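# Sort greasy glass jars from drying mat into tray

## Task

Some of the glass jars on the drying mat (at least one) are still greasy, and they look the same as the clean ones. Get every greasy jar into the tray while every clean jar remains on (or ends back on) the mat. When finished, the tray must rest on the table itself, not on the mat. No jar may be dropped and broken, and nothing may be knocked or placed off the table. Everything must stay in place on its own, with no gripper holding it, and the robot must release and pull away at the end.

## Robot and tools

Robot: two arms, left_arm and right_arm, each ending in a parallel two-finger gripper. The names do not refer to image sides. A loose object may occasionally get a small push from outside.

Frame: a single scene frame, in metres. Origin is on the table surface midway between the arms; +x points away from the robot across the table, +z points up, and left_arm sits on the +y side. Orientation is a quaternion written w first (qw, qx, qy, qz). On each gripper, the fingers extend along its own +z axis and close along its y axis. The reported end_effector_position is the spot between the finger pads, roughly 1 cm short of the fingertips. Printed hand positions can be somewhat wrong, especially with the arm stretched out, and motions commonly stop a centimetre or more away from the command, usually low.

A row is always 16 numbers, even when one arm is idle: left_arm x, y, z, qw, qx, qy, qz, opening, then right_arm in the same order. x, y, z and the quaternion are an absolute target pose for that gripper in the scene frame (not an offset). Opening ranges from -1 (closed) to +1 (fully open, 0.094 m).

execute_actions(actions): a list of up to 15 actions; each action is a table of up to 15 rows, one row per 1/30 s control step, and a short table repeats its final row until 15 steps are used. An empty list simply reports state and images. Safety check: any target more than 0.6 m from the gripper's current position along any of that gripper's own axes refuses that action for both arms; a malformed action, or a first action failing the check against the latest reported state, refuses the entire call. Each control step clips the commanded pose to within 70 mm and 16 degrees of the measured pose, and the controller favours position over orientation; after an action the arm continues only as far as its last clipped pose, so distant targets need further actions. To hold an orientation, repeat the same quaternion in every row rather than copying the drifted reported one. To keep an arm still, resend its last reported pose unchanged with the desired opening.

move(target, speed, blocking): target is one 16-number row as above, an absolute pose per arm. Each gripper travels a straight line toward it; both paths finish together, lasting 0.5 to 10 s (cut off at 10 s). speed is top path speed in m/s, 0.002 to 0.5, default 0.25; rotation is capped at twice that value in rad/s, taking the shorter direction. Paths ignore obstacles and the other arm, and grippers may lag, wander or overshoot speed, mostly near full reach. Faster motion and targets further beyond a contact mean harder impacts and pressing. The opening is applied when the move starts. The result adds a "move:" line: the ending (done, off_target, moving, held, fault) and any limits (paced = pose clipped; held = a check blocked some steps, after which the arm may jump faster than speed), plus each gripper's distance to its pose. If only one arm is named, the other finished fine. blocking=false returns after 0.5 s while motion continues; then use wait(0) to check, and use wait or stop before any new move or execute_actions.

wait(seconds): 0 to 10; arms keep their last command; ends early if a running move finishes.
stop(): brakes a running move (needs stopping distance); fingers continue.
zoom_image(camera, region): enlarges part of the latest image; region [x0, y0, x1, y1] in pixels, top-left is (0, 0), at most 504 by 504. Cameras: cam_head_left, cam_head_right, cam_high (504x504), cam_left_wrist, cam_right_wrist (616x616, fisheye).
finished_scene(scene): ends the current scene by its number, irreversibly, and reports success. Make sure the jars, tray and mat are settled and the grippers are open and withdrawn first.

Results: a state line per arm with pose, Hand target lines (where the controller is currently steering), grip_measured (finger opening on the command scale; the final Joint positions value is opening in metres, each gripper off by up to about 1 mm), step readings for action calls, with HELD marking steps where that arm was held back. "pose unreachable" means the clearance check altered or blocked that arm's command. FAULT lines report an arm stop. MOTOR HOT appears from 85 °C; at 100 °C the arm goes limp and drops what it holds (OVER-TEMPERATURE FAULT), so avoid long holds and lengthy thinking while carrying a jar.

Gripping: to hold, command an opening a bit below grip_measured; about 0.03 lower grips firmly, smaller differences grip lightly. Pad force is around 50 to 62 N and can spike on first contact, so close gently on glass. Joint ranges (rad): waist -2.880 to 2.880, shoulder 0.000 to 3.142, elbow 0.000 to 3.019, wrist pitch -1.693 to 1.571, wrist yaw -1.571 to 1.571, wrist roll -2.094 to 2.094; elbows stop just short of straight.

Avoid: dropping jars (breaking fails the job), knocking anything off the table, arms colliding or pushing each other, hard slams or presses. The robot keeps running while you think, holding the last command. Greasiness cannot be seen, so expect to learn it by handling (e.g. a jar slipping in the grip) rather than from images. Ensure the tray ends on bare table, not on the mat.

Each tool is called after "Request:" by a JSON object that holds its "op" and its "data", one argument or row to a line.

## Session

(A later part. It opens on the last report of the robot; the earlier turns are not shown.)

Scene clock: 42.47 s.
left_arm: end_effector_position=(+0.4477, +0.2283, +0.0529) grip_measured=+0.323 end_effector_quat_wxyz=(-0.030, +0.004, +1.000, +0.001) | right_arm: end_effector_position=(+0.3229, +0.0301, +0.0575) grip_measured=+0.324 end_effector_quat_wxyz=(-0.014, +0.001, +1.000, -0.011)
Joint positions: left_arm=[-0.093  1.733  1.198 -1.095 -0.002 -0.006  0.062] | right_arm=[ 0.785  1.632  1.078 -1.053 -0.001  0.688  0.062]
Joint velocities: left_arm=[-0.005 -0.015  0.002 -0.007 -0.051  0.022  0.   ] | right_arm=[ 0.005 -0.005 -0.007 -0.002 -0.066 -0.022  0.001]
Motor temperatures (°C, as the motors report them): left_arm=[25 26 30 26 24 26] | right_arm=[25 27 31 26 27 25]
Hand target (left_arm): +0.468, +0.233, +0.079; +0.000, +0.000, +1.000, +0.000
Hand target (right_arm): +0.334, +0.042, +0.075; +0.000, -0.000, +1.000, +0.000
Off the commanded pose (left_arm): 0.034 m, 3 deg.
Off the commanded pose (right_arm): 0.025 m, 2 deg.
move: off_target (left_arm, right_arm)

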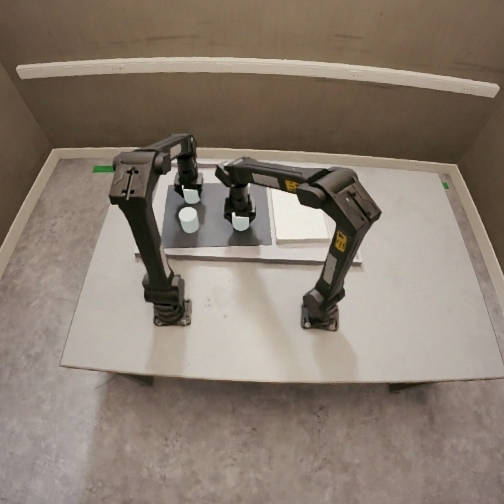

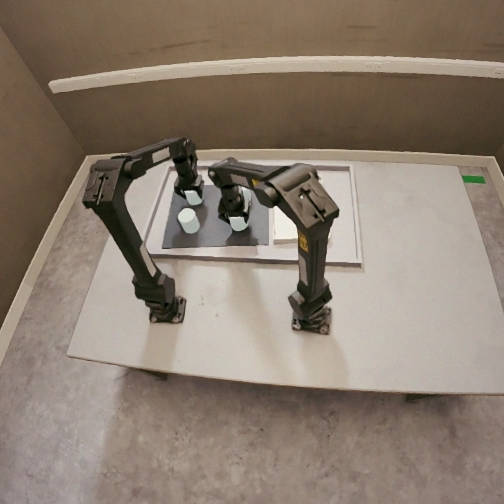

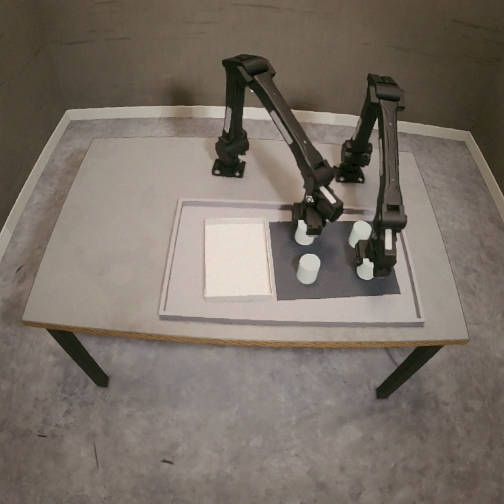

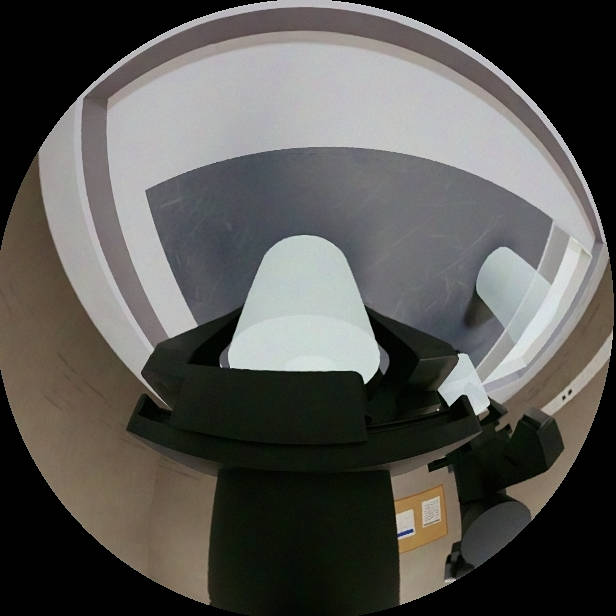

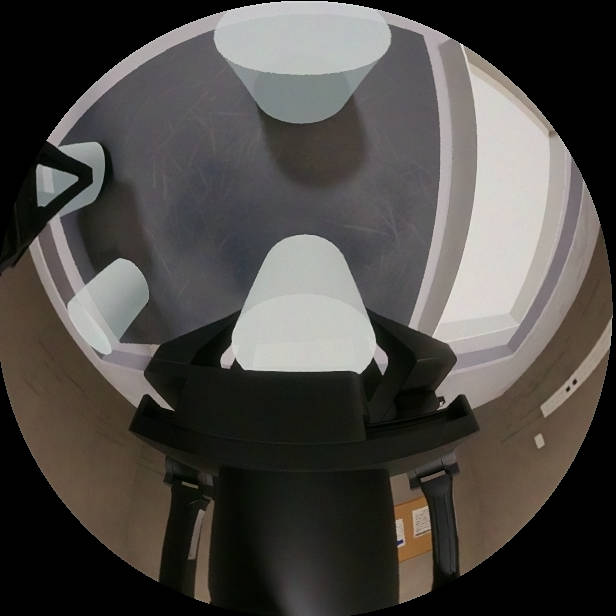

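Request:
{"op": "move", "data": {
  "target": [0.457,0.233,0.04,0,0,1,0,0.3185,0.322,0.033,0.031,0,0,1,0,0.3195],
  "speed": 0.03
}}

Request:
{"op": "execute_actions", "data": {
  "actions": [
    [[0.457,0.233,0.04,0,0,1,0,1,0.322,0.033,0.031,0,0,1,0,1]]
  ]
}}

Request:
{"op": "move", "data": {
  "target": [0.465,0.233,0.135,0,0,1,0,1,0.335,0.04,0.13,0,0,1,0,1],
  "speed": 0.15
}}

Scene clock: 43.80 s.
left_arm: end_effector_position=(+0.4544, +0.2282, +0.0428) grip_measured=+0.323 end_effector_quat_wxyz=(-0.004, +0.004, +1.000, +0.001) | right_arm: end_effector_position=(+0.3244, +0.0314, +0.0422) grip_measured=+0.324 end_effector_quat_wxyz=(+0.004, +0.001, +1.000, +0.004)
Joint positions: left_arm=[-0.093  1.733  1.168 -1.014 -0.002 -0.006  0.062] | right_arm=[ 0.785  1.632  1.031 -0.957 -0.001  0.688  0.062]
Joint velocities: left_arm=[-0.005 -0.005 -0.012 -0.007 -0.037 -0.007  0.   ] | right_arm=[ 0.005 -0.015 -0.002  0.007 -0.007 -0.037  0.001]
Motor temperatures (°C, as the motors report them): left_arm=[25 26 30 26 24 26] | right_arm=[25 27 31 26 27 25]
Hand target (left_arm): +0.457, +0.233, +0.040; +0.000, +0.000, +1.000, +0.001
Hand target (right_arm): +0.322, +0.033, +0.031; -0.000, +0.000, +1.000, +0.000
Off the commanded pose (left_arm): 0.006 m, 1 deg.
Off the commanded pose (right_arm): 0.012 m, 1 deg.
move: off_target (right_arm)

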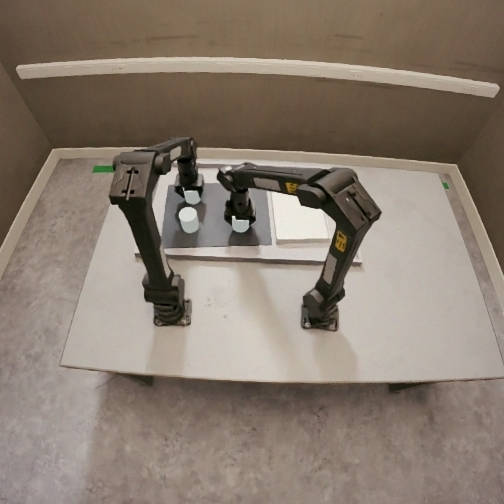

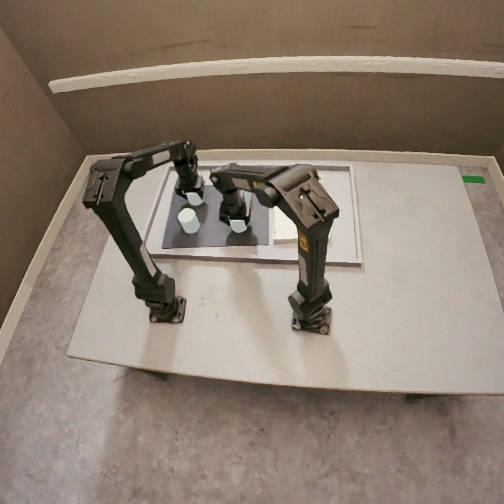

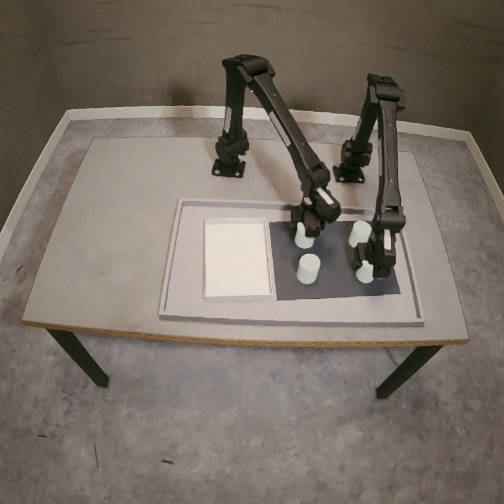

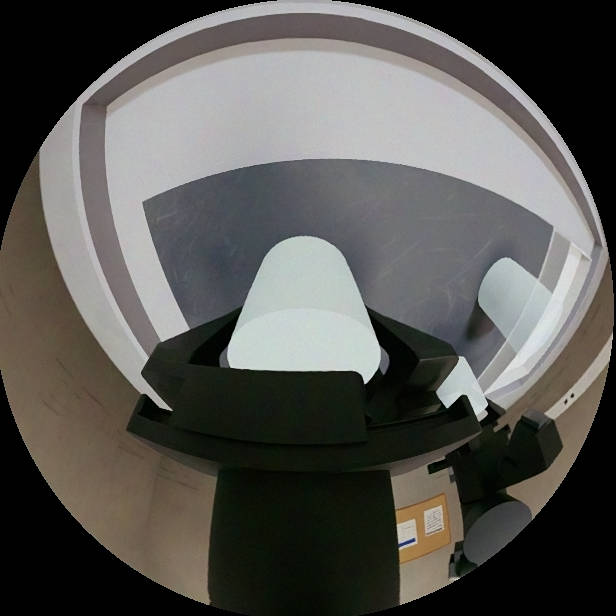

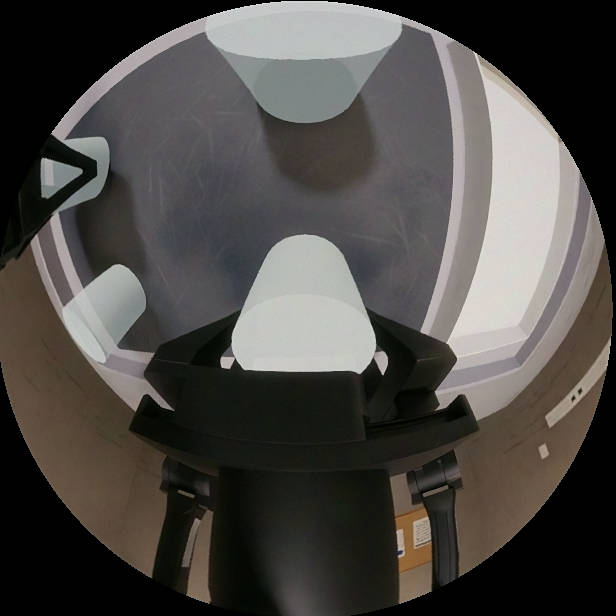

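Scene clock: 44.30 s.
left_arm: end_effector_position=(+0.4552, +0.2282, +0.0428) grip_measured=+1.000 end_effector_quat_wxyz=(-0.002, +0.004, +1.000, +0.001) | right_arm: end_effector_position=(+0.3245, +0.0315, +0.0422) grip_measured=+1.000 end_effector_quat_wxyz=(+0.005, +0.001, +1.000, +0.004)
Joint positions: left_arm=[-0.093  1.733  1.168 -1.011 -0.002 -0.006  0.094] | right_arm=[ 0.785  1.632  1.031 -0.956 -0.001  0.688  0.094]
Joint velocities: left_arm=[-0.005 -0.005  0.022 -0.007 -0.022 -0.007  0.   ] | right_arm=[ 0.005 -0.005  0.002 -0.007 -0.051 -0.037  0.   ]
Motor temperatures (°C, as the motors report them): left_arm=[25 26 30 26 24 26] | right_arm=[25 27 31 26 27 25]
Hand target (left_arm): +0.457, +0.233, +0.040; +0.000, -0.000, +1.000, +0.000
Hand target (right_arm): +0.322, +0.033, +0.031; -0.000, -0.000, +1.000, -0.000
Off the commanded pose (left_arm): 0.006 m, 1 deg.
Off the commanded pose (right_arm): 0.012 m, 1 deg.
Step readings (end_effector_position):
0: left_arm (+0.4544, +0.2282, +0.0428) | right_arm (+0.3244, +0.0314, +0.0422)
1: left_arm (+0.4545, +0.2282, +0.0428) | right_arm (+0.3244, +0.0314, +0.0422)
2: left_arm (+0.4548, +0.2282, +0.0428) | right_arm (+0.3244, +0.0314, +0.0422)
4: left_arm (+0.4550, +0.2282, +0.0428) | right_arm (+0.3245, +0.0315, +0.0422)
8: left_arm (+0.4552, +0.2282, +0.0428) | right_arm (+0.3245, +0.0315, +0.0422)
15: end_effector_position above

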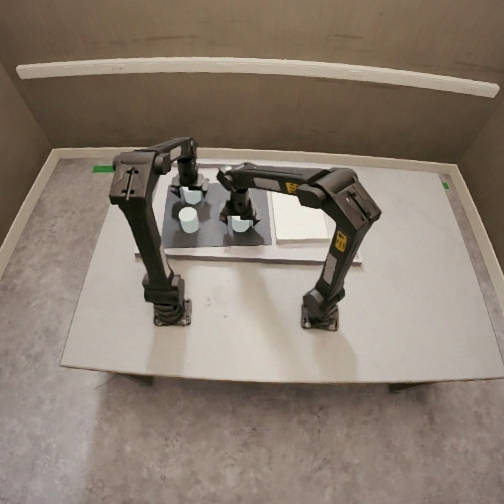

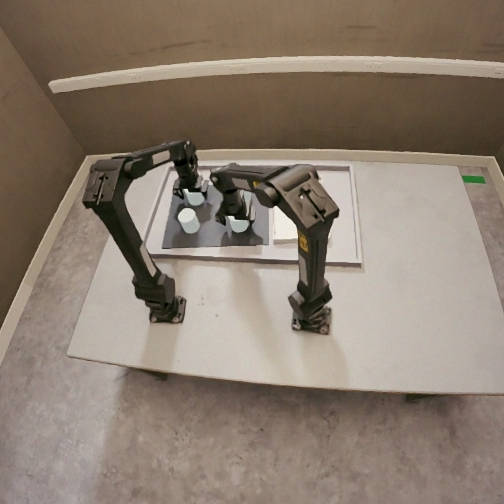

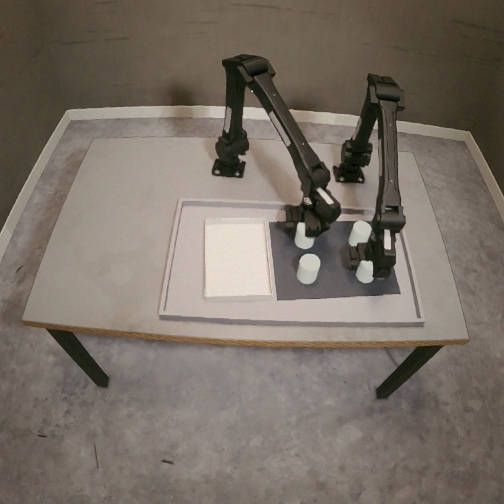

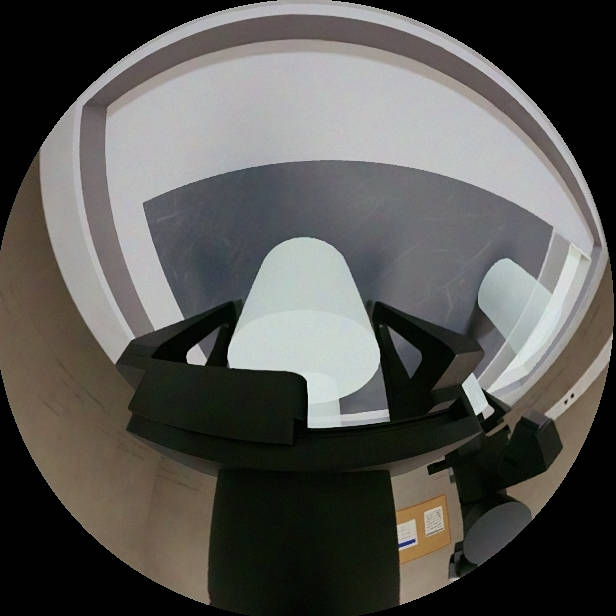

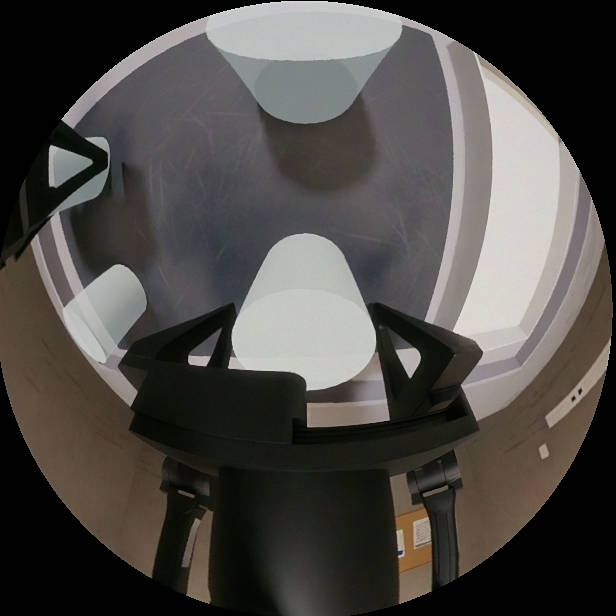

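Scene clock: 45.33 s.
left_arm: end_effector_position=(+0.4498, +0.2283, +0.1167) grip_measured=+1.000 end_effector_quat_wxyz=(-0.020, +0.004, +1.000, +0.001) | right_arm: end_effector_position=(+0.3267, +0.0332, +0.1163) grip_measured=+1.000 end_effector_quat_wxyz=(-0.009, +0.001, +1.000, -0.007)
Joint positions: left_arm=[-0.093  1.653  1.278 -1.236 -0.002 -0.006  0.094] | right_arm=[ 0.785  1.563  1.166 -1.196 -0.001  0.688  0.094]
Joint velocities: left_arm=[ 0.005 -0.015 -0.002 -0.017  0.022 -0.037  0.   ] | right_arm=[ 0.005 -0.005 -0.027 -0.007 -0.066 -0.051  0.   ]
Motor temperatures (°C, as the motors report them): left_arm=[25 26 30 26 24 26] | right_arm=[25 28 31 26 27 25]
Hand target (left_arm): +0.462, +0.233, +0.135; -0.000, +0.000, +1.000, +0.000
Hand target (right_arm): +0.335, +0.040, +0.130; +0.000, -0.000, +1.000, +0.000
Off the commanded pose (left_arm): 0.024 m, 2 deg.
Off the commanded pose (right_arm): 0.017 m, 1 deg.
move: off_target (left_arm, right_arm)

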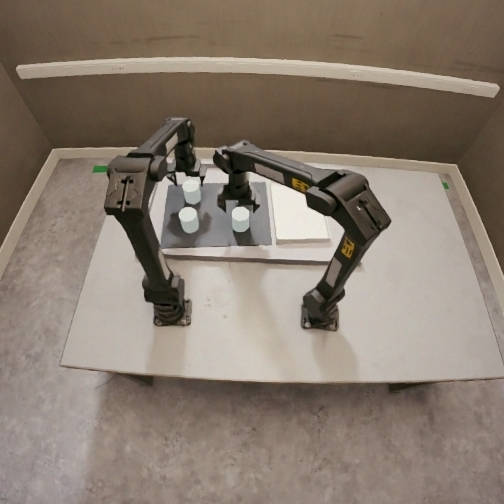

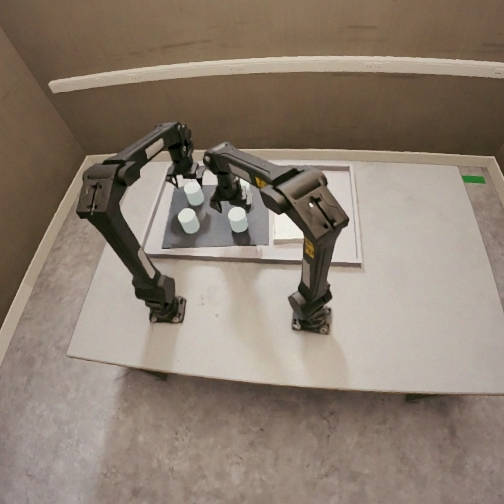

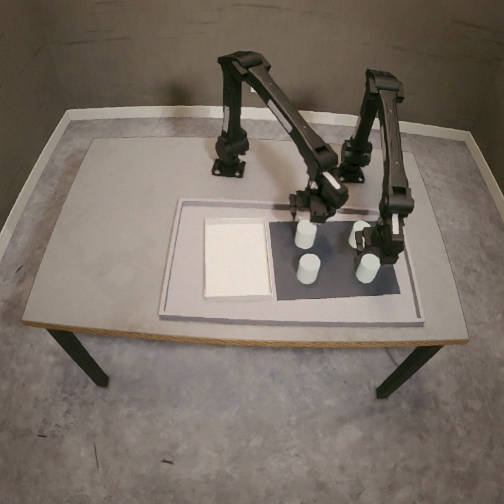

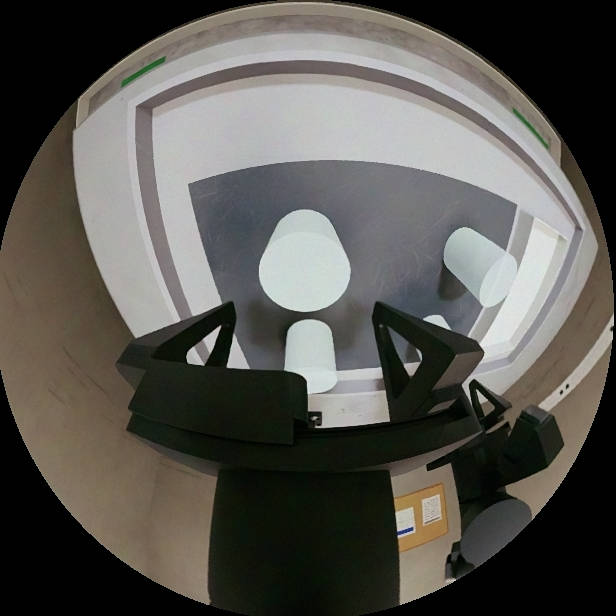

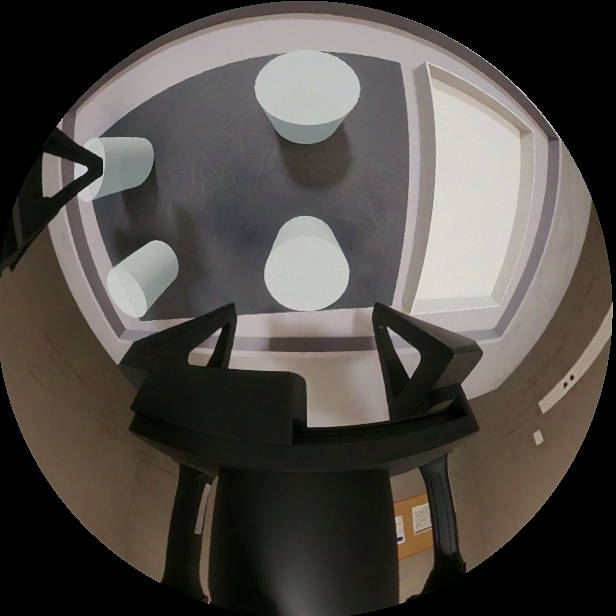

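Request:
{"op": "move", "data": {
  "target": [0.322,0.226,0.1,0,0,1,0,1,0.468,0.036,0.115,0,0,1,0,1],
  "speed": 0.15
}}

Scene clock: 46.77 s.
left_arm: end_effector_position=(+0.3181, +0.2301, +0.0932) grip_measured=+1.000 end_effector_quat_wxyz=(-0.014, -0.000, +1.000, +0.001) | right_arm: end_effector_position=(+0.4554, +0.0320, +0.1157) grip_measured=+1.000 end_effector_quat_wxyz=(-0.000, +0.002, +1.000, +0.000)
Joint positions: left_arm=[-0.093  1.342  0.863 -1.12  -0.002 -0.015  0.094] | right_arm=[ 0.631  1.807  1.484 -1.248 -0.001  0.538  0.094]
Joint velocities: left_arm=[ 0.005 -0.005 -0.022 -0.012 -0.066  0.066  0.   ] | right_arm=[-0.015 -0.015 -0.002  0.007 -0.051 -0.051  0.   ]
Motor temperatures (°C, as the motors report them): left_arm=[25 26 30 26 24 26] | right_arm=[25 28 31 26 27 25]
Hand target (left_arm): +0.323, +0.227, +0.098; +0.000, +0.000, +1.000, +0.000
Hand target (right_arm): +0.467, +0.035, +0.116; -0.000, +0.000, +1.000, -0.000
Off the commanded pose (left_arm): 0.009 m, 2 deg.
Off the commanded pose (right_arm): 0.013 m, 0 deg.
move: off_target (right_arm)

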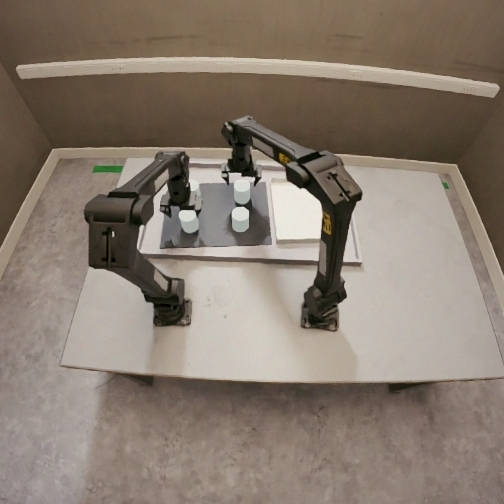

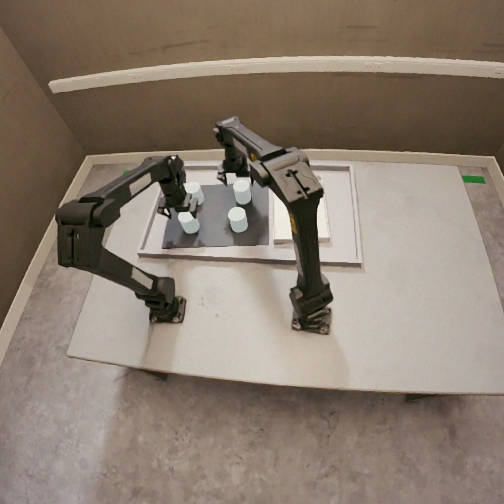

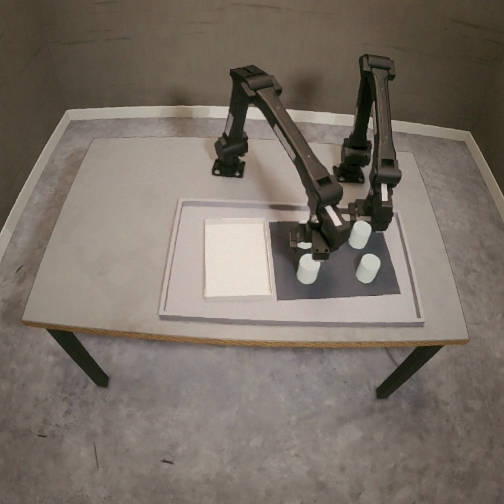

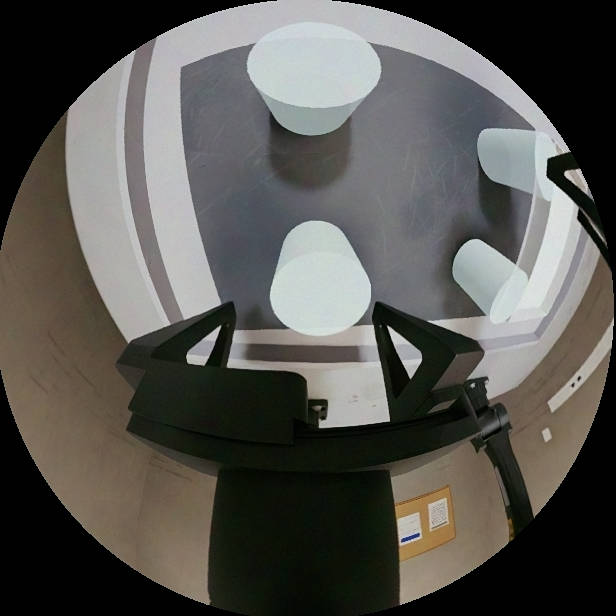

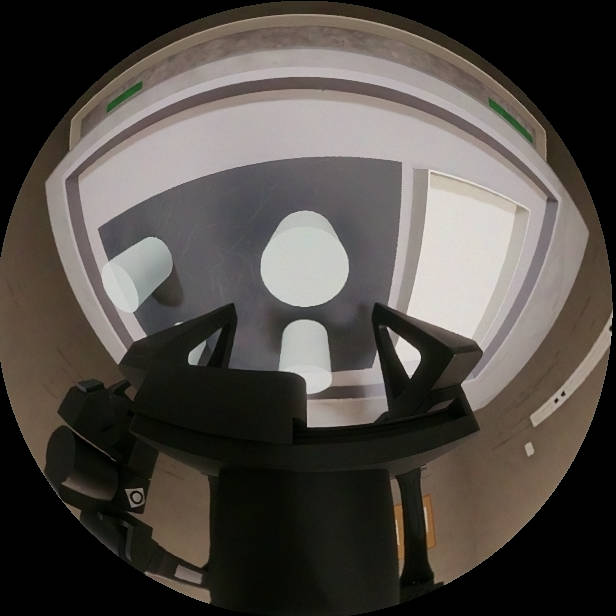

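Request:
{"op": "move", "data": {
  "target": [0.322,0.214,0.095,0,0,1,0,1,0.468,0.034,0.08,0,0,1,0,1],
  "speed": 0.06
}}

Request:
{"op": "move", "data": {
  "target": [0.322,0.216,0.042,0,0,1,0,1,0.462,0.034,0.032,0,0,1,0,1],
  "speed": 0.06
}}

Scene clock: 47.93 s.
left_arm: end_effector_position=(+0.3201, +0.2194, +0.0932) grip_measured=+1.000 end_effector_quat_wxyz=(-0.009, -0.003, +1.000, +0.001) | right_arm: end_effector_position=(+0.4662, +0.0385, +0.1003) grip_measured=+1.000 end_effector_quat_wxyz=(+0.010, -0.000, +1.000, +0.007)
Joint positions: left_arm=[-0.124  1.342  0.863 -1.111 -0.002 -0.052  0.094] | right_arm=[ 0.631  1.837  1.484 -1.193 -0.001  0.533  0.094]
Joint velocities: left_arm=[ 0.005 -0.015  0.002  0.002 -0.007 -0.007  0.   ] | right_arm=[-0.005 -0.005 -0.007 -0.012 -0.007  0.007  0.   ]
Motor temperatures (°C, as the motors report them): left_arm=[25 26 30 26 24 26] | right_arm=[25 28 31 26 27 25]
Hand target (left_arm): +0.322, +0.214, +0.095; -0.000, -0.000, +1.000, -0.000
Hand target (right_arm): +0.468, +0.034, +0.080; -0.000, +0.000, +1.000, +0.000
Off the commanded pose (left_arm): 0.006 m, 1 deg.
Off the commanded pose (right_arm): 0.021 m, 1 deg.
move: off_target (right_arm)

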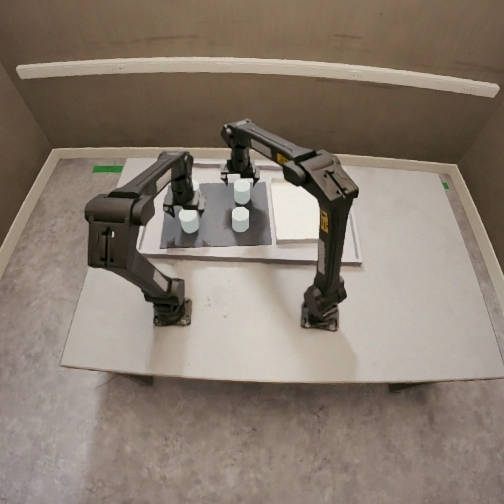

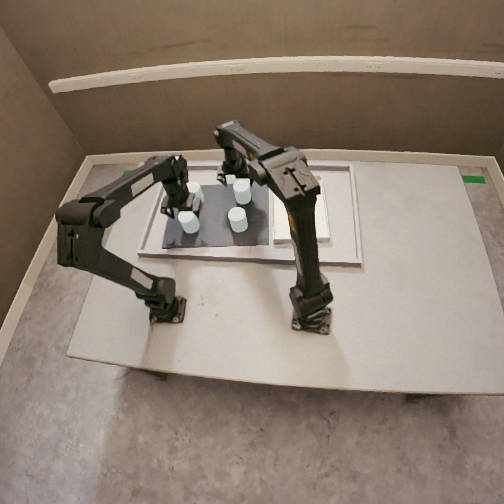

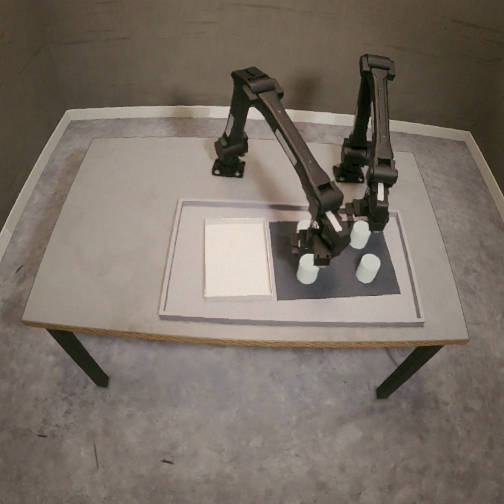

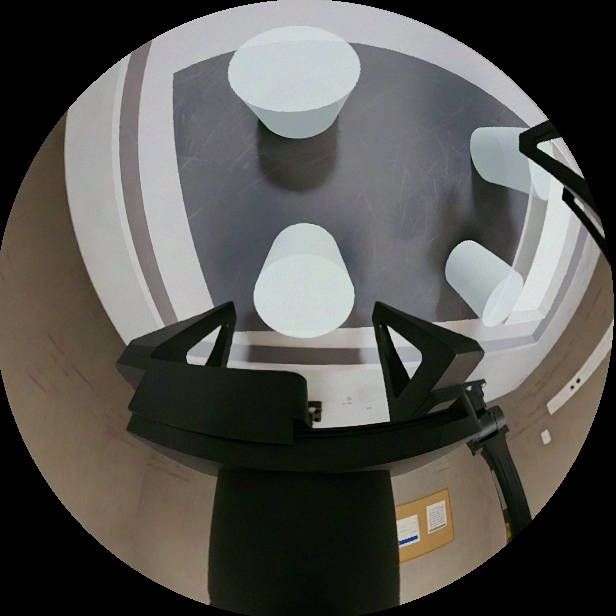

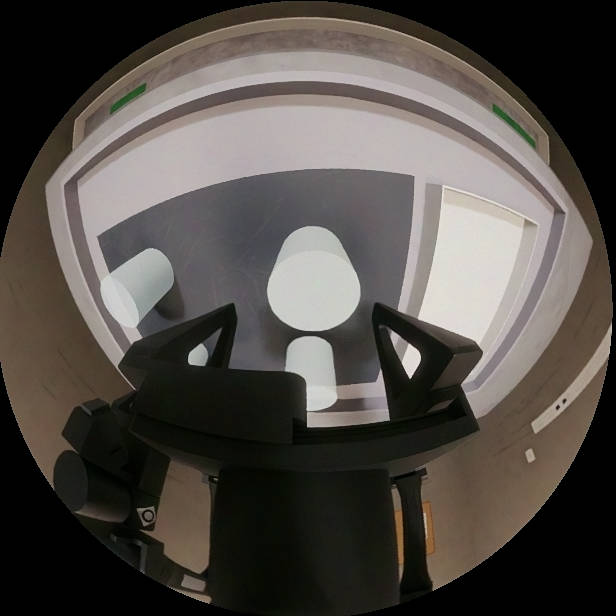

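Scene clock: 49.43 s.
left_arm: end_effector_position=(+0.3215, +0.2193, +0.0455) grip_measured=+1.000 end_effector_quat_wxyz=(+0.000, -0.003, +1.000, +0.001) | right_arm: end_effector_position=(+0.4627, +0.0364, +0.0513) grip_measured=+1.000 end_effector_quat_wxyz=(+0.010, -0.000, +1.000, +0.006)
Joint positions: left_arm=[-0.124  1.411  0.785 -0.944 -0.002 -0.052  0.094] | right_arm=[ 0.631  1.879  1.408 -1.076 -0.001  0.533  0.094]
Joint velocities: left_arm=[-0.005  0.005 -0.007 -0.007  0.051 -0.007  0.   ] | right_arm=[ 0.005 -0.015  0.002 -0.017  0.051 -0.066  0.   ]
Motor temperatures (°C, as the motors report them): left_arm=[25 26 30 26 24 26] | right_arm=[25 28 31 26 27 25]
Hand target (left_arm): +0.323, +0.216, +0.042; +0.000, +0.000, +1.000, +0.000
Hand target (right_arm): +0.462, +0.034, +0.033; +0.000, -0.000, +1.000, -0.000
Off the commanded pose (left_arm): 0.005 m, 0 deg.
Off the commanded pose (right_arm): 0.019 m, 1 deg.
move: off_target (right_arm)

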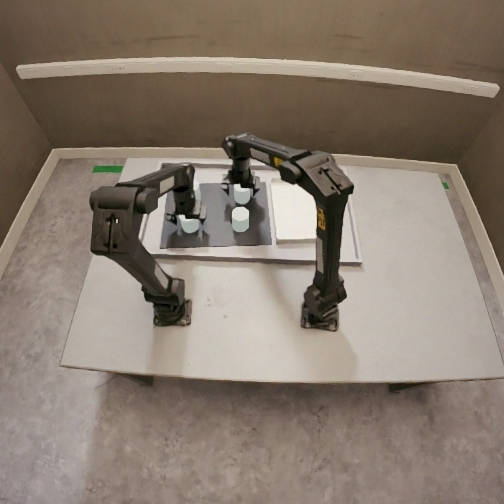

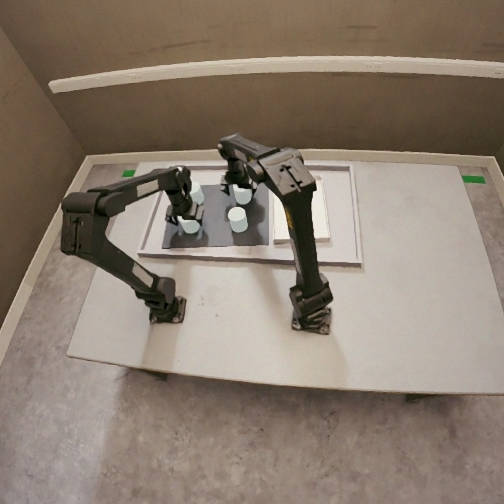

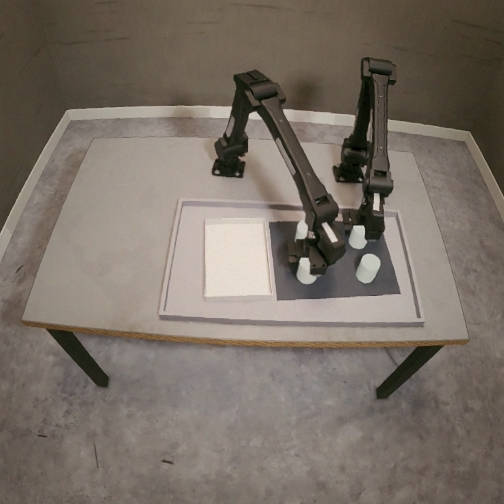

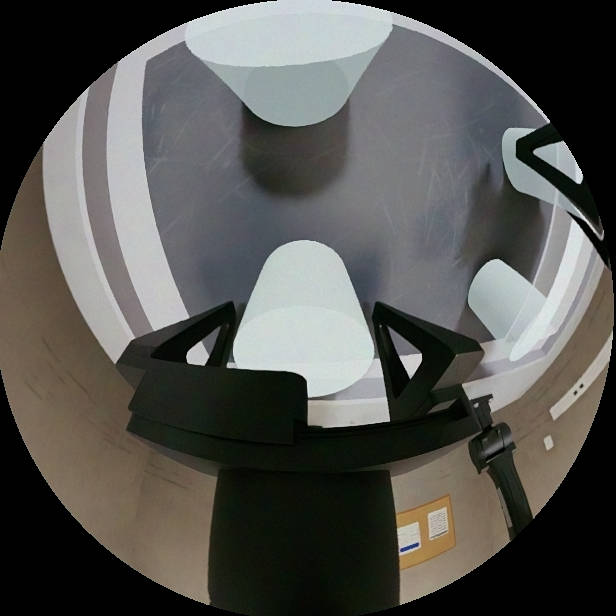

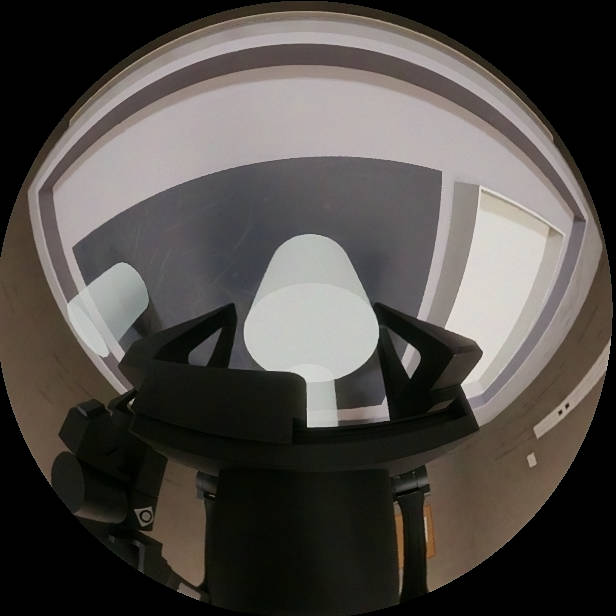

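Request:
{"op": "execute_actions", "data": {
  "actions": [
    [[0.32,0.216,0.042,0,0,1,0,0.9,0.464,0.032,0.03,0,0,1,0,0.95],[0.32,0.216,0.042,0,0,1,0,0.8,0.466,0.03,0.028,0,0,1,0,0.9],[0.32,0.216,0.042,0,0,1,0,0.7,0.468,0.028,0.026,0,0,1,0,0.85],[0.32,0.216,0.042,0,0,1,0,0.6,0.469,0.027,0.024,0,0,1,0,0.8]],
    [[0.32,0.216,0.042,0,0,1,0,0.55,0.469,0.027,0.024,0,0,1,0,0.7],[0.32,0.216,0.042,0,0,1,0,0.5,0.469,0.027,0.024,0,0,1,0,0.6],[0.32,0.216,0.042,0,0,1,0,0.45,0.469,0.027,0.024,0,0,1,0,0.5],[0.32,0.216,0.042,0,0,1,0,0.42,0.469,0.027,0.024,0,0,1,0,0.45],[0.32,0.216,0.042,0,0,1,0,0.40,0.469,0.027,0.024,0,0,1,0,0.42],[0.32,0.216,0.042,0,0,1,0,0.38,0.469,0.027,0.024,0,0,1,0,0.40],[0.32,0.216,0.042,0,0,1,0,0.37,0.469,0.027,0.024,0,0,1,0,0.38],[0.32,0.216,0.042,0,0,1,0,0.36,0.469,0.027,0.024,0,0,1,0,0.37],[0.32,0.216,0.042,0,0,1,0,0.35,0.469,0.027,0.024,0,0,1,0,0.36],[0.32,0.216,0.042,0,0,1,0,0.34,0.469,0.027,0.024,0,0,1,0,0.35],[0.32,0.216,0.042,0,0,1,0,0.33,0.469,0.027,0.024,0,0,1,0,0.34],[0.32,0.216,0.042,0,0,1,0,0.33,0.469,0.027,0.024,0,0,1,0,0.33]],
    [[0.32,0.216,0.042,0,0,1,0,0.32,0.469,0.027,0.024,0,0,1,0,0.32],[0.32,0.216,0.042,0,0,1,0,0.315,0.469,0.027,0.024,0,0,1,0,0.315],[0.32,0.216,0.042,0,0,1,0,0.308,0.469,0.027,0.024,0,0,1,0,0.308]]
  ]
}}

Scene clock: 51.20 s.
left_arm: end_effector_position=(+0.3182, +0.2195, +0.0433) grip_measured=+0.319 end_effector_quat_wxyz=(-0.003, -0.003, +1.000, +0.001) | right_arm: end_effector_position=(+0.4679, +0.0326, +0.0454) grip_measured=+0.323 end_effector_quat_wxyz=(+0.011, -0.001, +1.000, +0.006)
Joint positions: left_arm=[-0.124  1.411  0.777 -0.944 -0.002 -0.052  0.062] | right_arm=[ 0.621  1.891  1.408 -1.062  0.     0.52   0.062]
Joint velocities: left_arm=[ 0.015 -0.015 -0.007 -0.012  0.007  0.007 -0.   ] | right_arm=[ 0.005 -0.015 -0.002 -0.007  0.051  0.066 -0.   ]
Motor temperatures (°C, as the motors report them): left_arm=[25 26 30 26 24 26] | right_arm=[25 28 31 26 27 25]
Hand target (left_arm): +0.320, +0.216, +0.042; -0.000, +0.000, +1.000, -0.000
Hand target (right_arm): +0.468, +0.027, +0.025; +0.000, -0.000, +1.000, -0.000
Off the commanded pose (left_arm): 0.004 m, 1 deg.
Off the commanded pose (right_arm): 0.022 m, 1 deg.
Step readings (end_effector_position; steps 1 to 15: 1st action; 16 to 30: 2nd action; 31 to 45: 3rd action):
0: left_arm (+0.3215, +0.2193, +0.0455) | right_arm (+0.4627, +0.0364, +0.0513)
1: left_arm (+0.3211, +0.2194, +0.0453) | right_arm (+0.4628, +0.0364, +0.0513)
2: left_arm (+0.3207, +0.2194, +0.0449) | right_arm (+0.4631, +0.0366, +0.0511)
4: left_arm (+0.3193, +0.2194, +0.0440) | right_arm (+0.4645, +0.0370, +0.0508)
8: left_arm (+0.3182, +0.2195, +0.0433) | right_arm (+0.4668, +0.0351, +0.0480)
15: left_arm (+0.3182, +0.2195, +0.0433) | right_arm (+0.4676, +0.0332, +0.0454)
16: left_arm (+0.3182, +0.2195, +0.0433) | right_arm (+0.4676, +0.0332, +0.0454)
17: left_arm (+0.3182, +0.2195, +0.0433) | right_arm (+0.4676, +0.0332, +0.0454)
19: left_arm (+0.3182, +0.2195, +0.0433) | right_arm (+0.4676, +0.0332, +0.0454)
23: left_arm (+0.3182, +0.2195, +0.0433) | right_arm (+0.4676, +0.0331, +0.0454)
30: left_arm (+0.3182, +0.2195, +0.0433) | right_arm (+0.4679, +0.0326, +0.0454)
31: left_arm (+0.3182, +0.2195, +0.0433) | right_arm (+0.4679, +0.0326, +0.0454)
32: left_arm (+0.3182, +0.2195, +0.0433) | right_arm (+0.4679, +0.0326, +0.0454)
34: left_arm (+0.3182, +0.2195, +0.0433) | right_arm (+0.4679, +0.0326, +0.0454)
38: left_arm (+0.3182, +0.2195, +0.0433) | right_arm (+0.4679, +0.0326, +0.0454)
45: end_effector_position above

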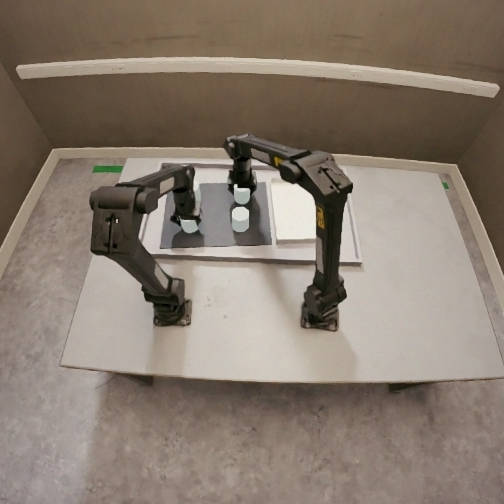

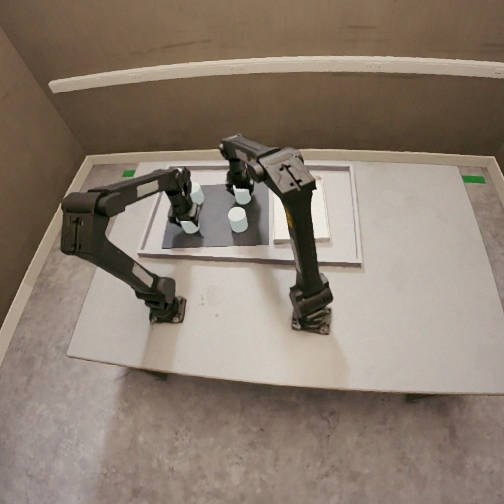

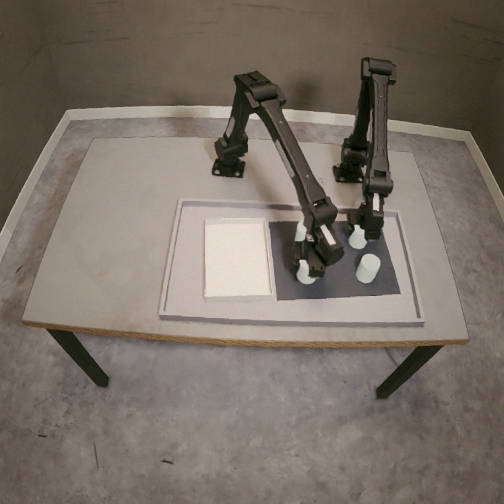

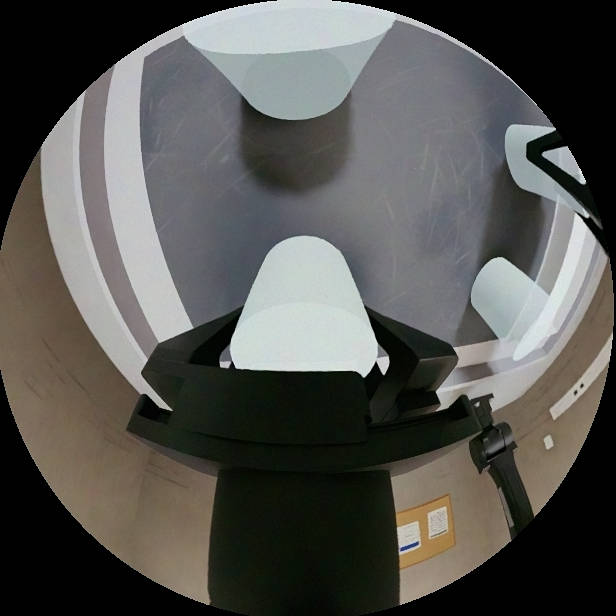

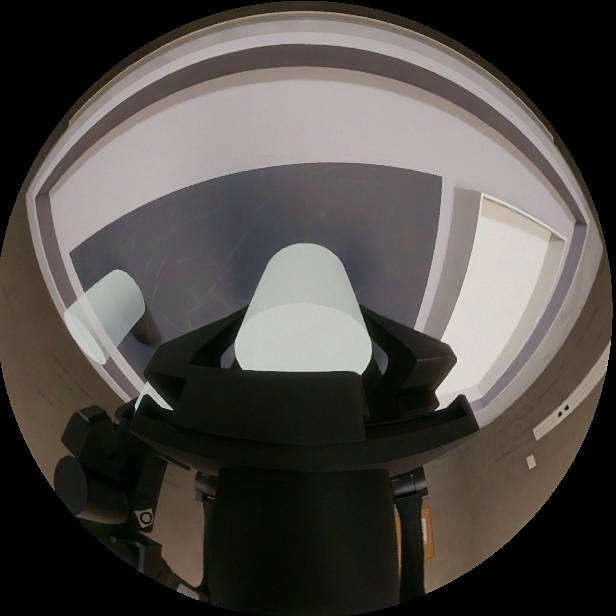

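Request:
{"op": "move", "data": {
  "target": [0.338,0.218,0.08,0,0,1,0,0.3185,0.475,0.036,0.07,0,0,1,0,0.3205],
  "speed": 0.03
}}

Scene clock: 52.97 s.
left_arm: end_effector_position=(+0.3157, +0.2196, +0.0585) grip_measured=+0.323 end_effector_quat_wxyz=(-0.029, -0.003, +1.000, +0.002) | right_arm: end_effector_position=(+0.4605, +0.0284, +0.0553) grip_measured=+0.329 end_effector_quat_wxyz=(-0.013, -0.001, +1.000, -0.007)
Joint positions: left_arm=[-0.124  1.411  0.825 -1.043 -0.002 -0.052  0.062] | right_arm=[ 0.621  1.891  1.437 -1.146  0.     0.52   0.062]
Joint velocities: left_arm=[ 0.005 -0.015 -0.002 -0.002  0.051  0.022 -0.   ] | right_arm=[-0.015 -0.005  0.022 -0.017  0.022  0.022  0.001]
Motor temperatures (°C, as the motors report them): left_arm=[25 26 30 26 24 26] | right_arm=[25 28 31 26 27 25]
Hand target (left_arm): +0.336, +0.218, +0.080; -0.000, +0.000, +1.000, +0.000
Hand target (right_arm): +0.474, +0.036, +0.070; +0.000, -0.000, +1.000, -0.000
Off the commanded pose (left_arm): 0.031 m, 3 deg.
Off the commanded pose (right_arm): 0.022 m, 2 deg.
move: off_target (left_arm, right_arm)

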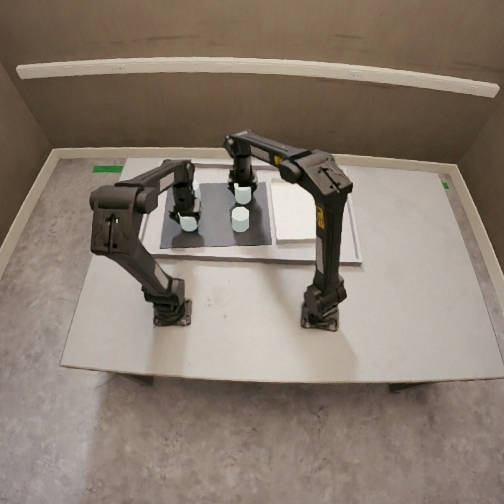

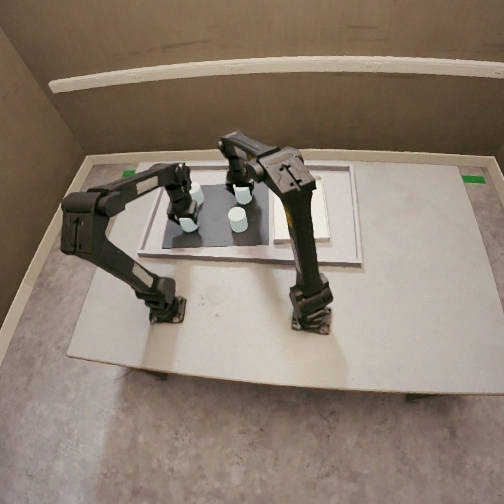

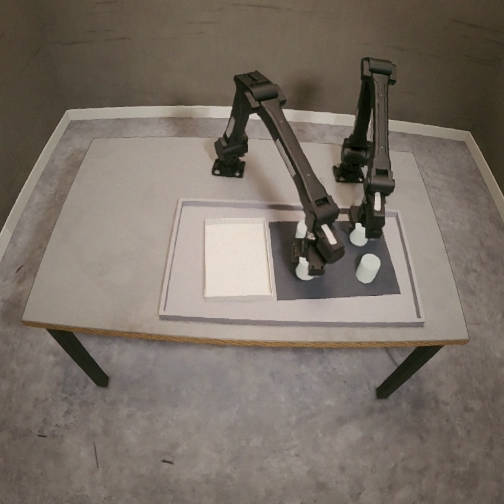

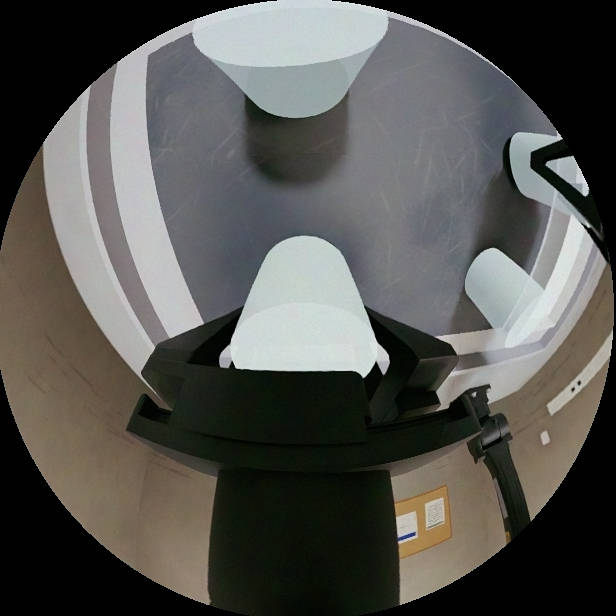

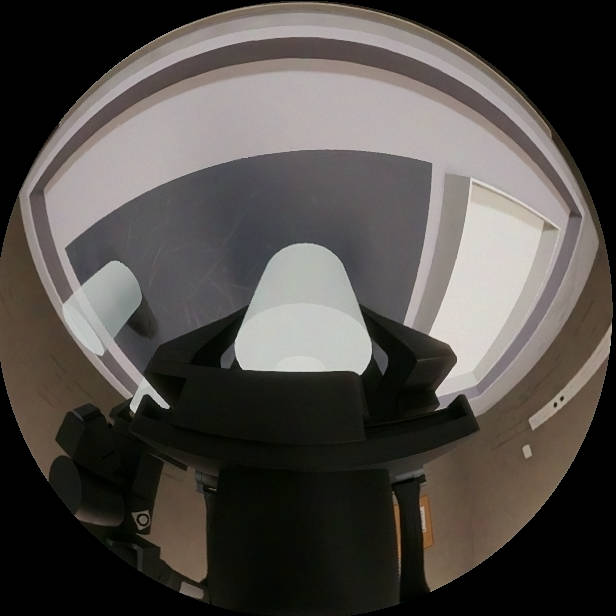

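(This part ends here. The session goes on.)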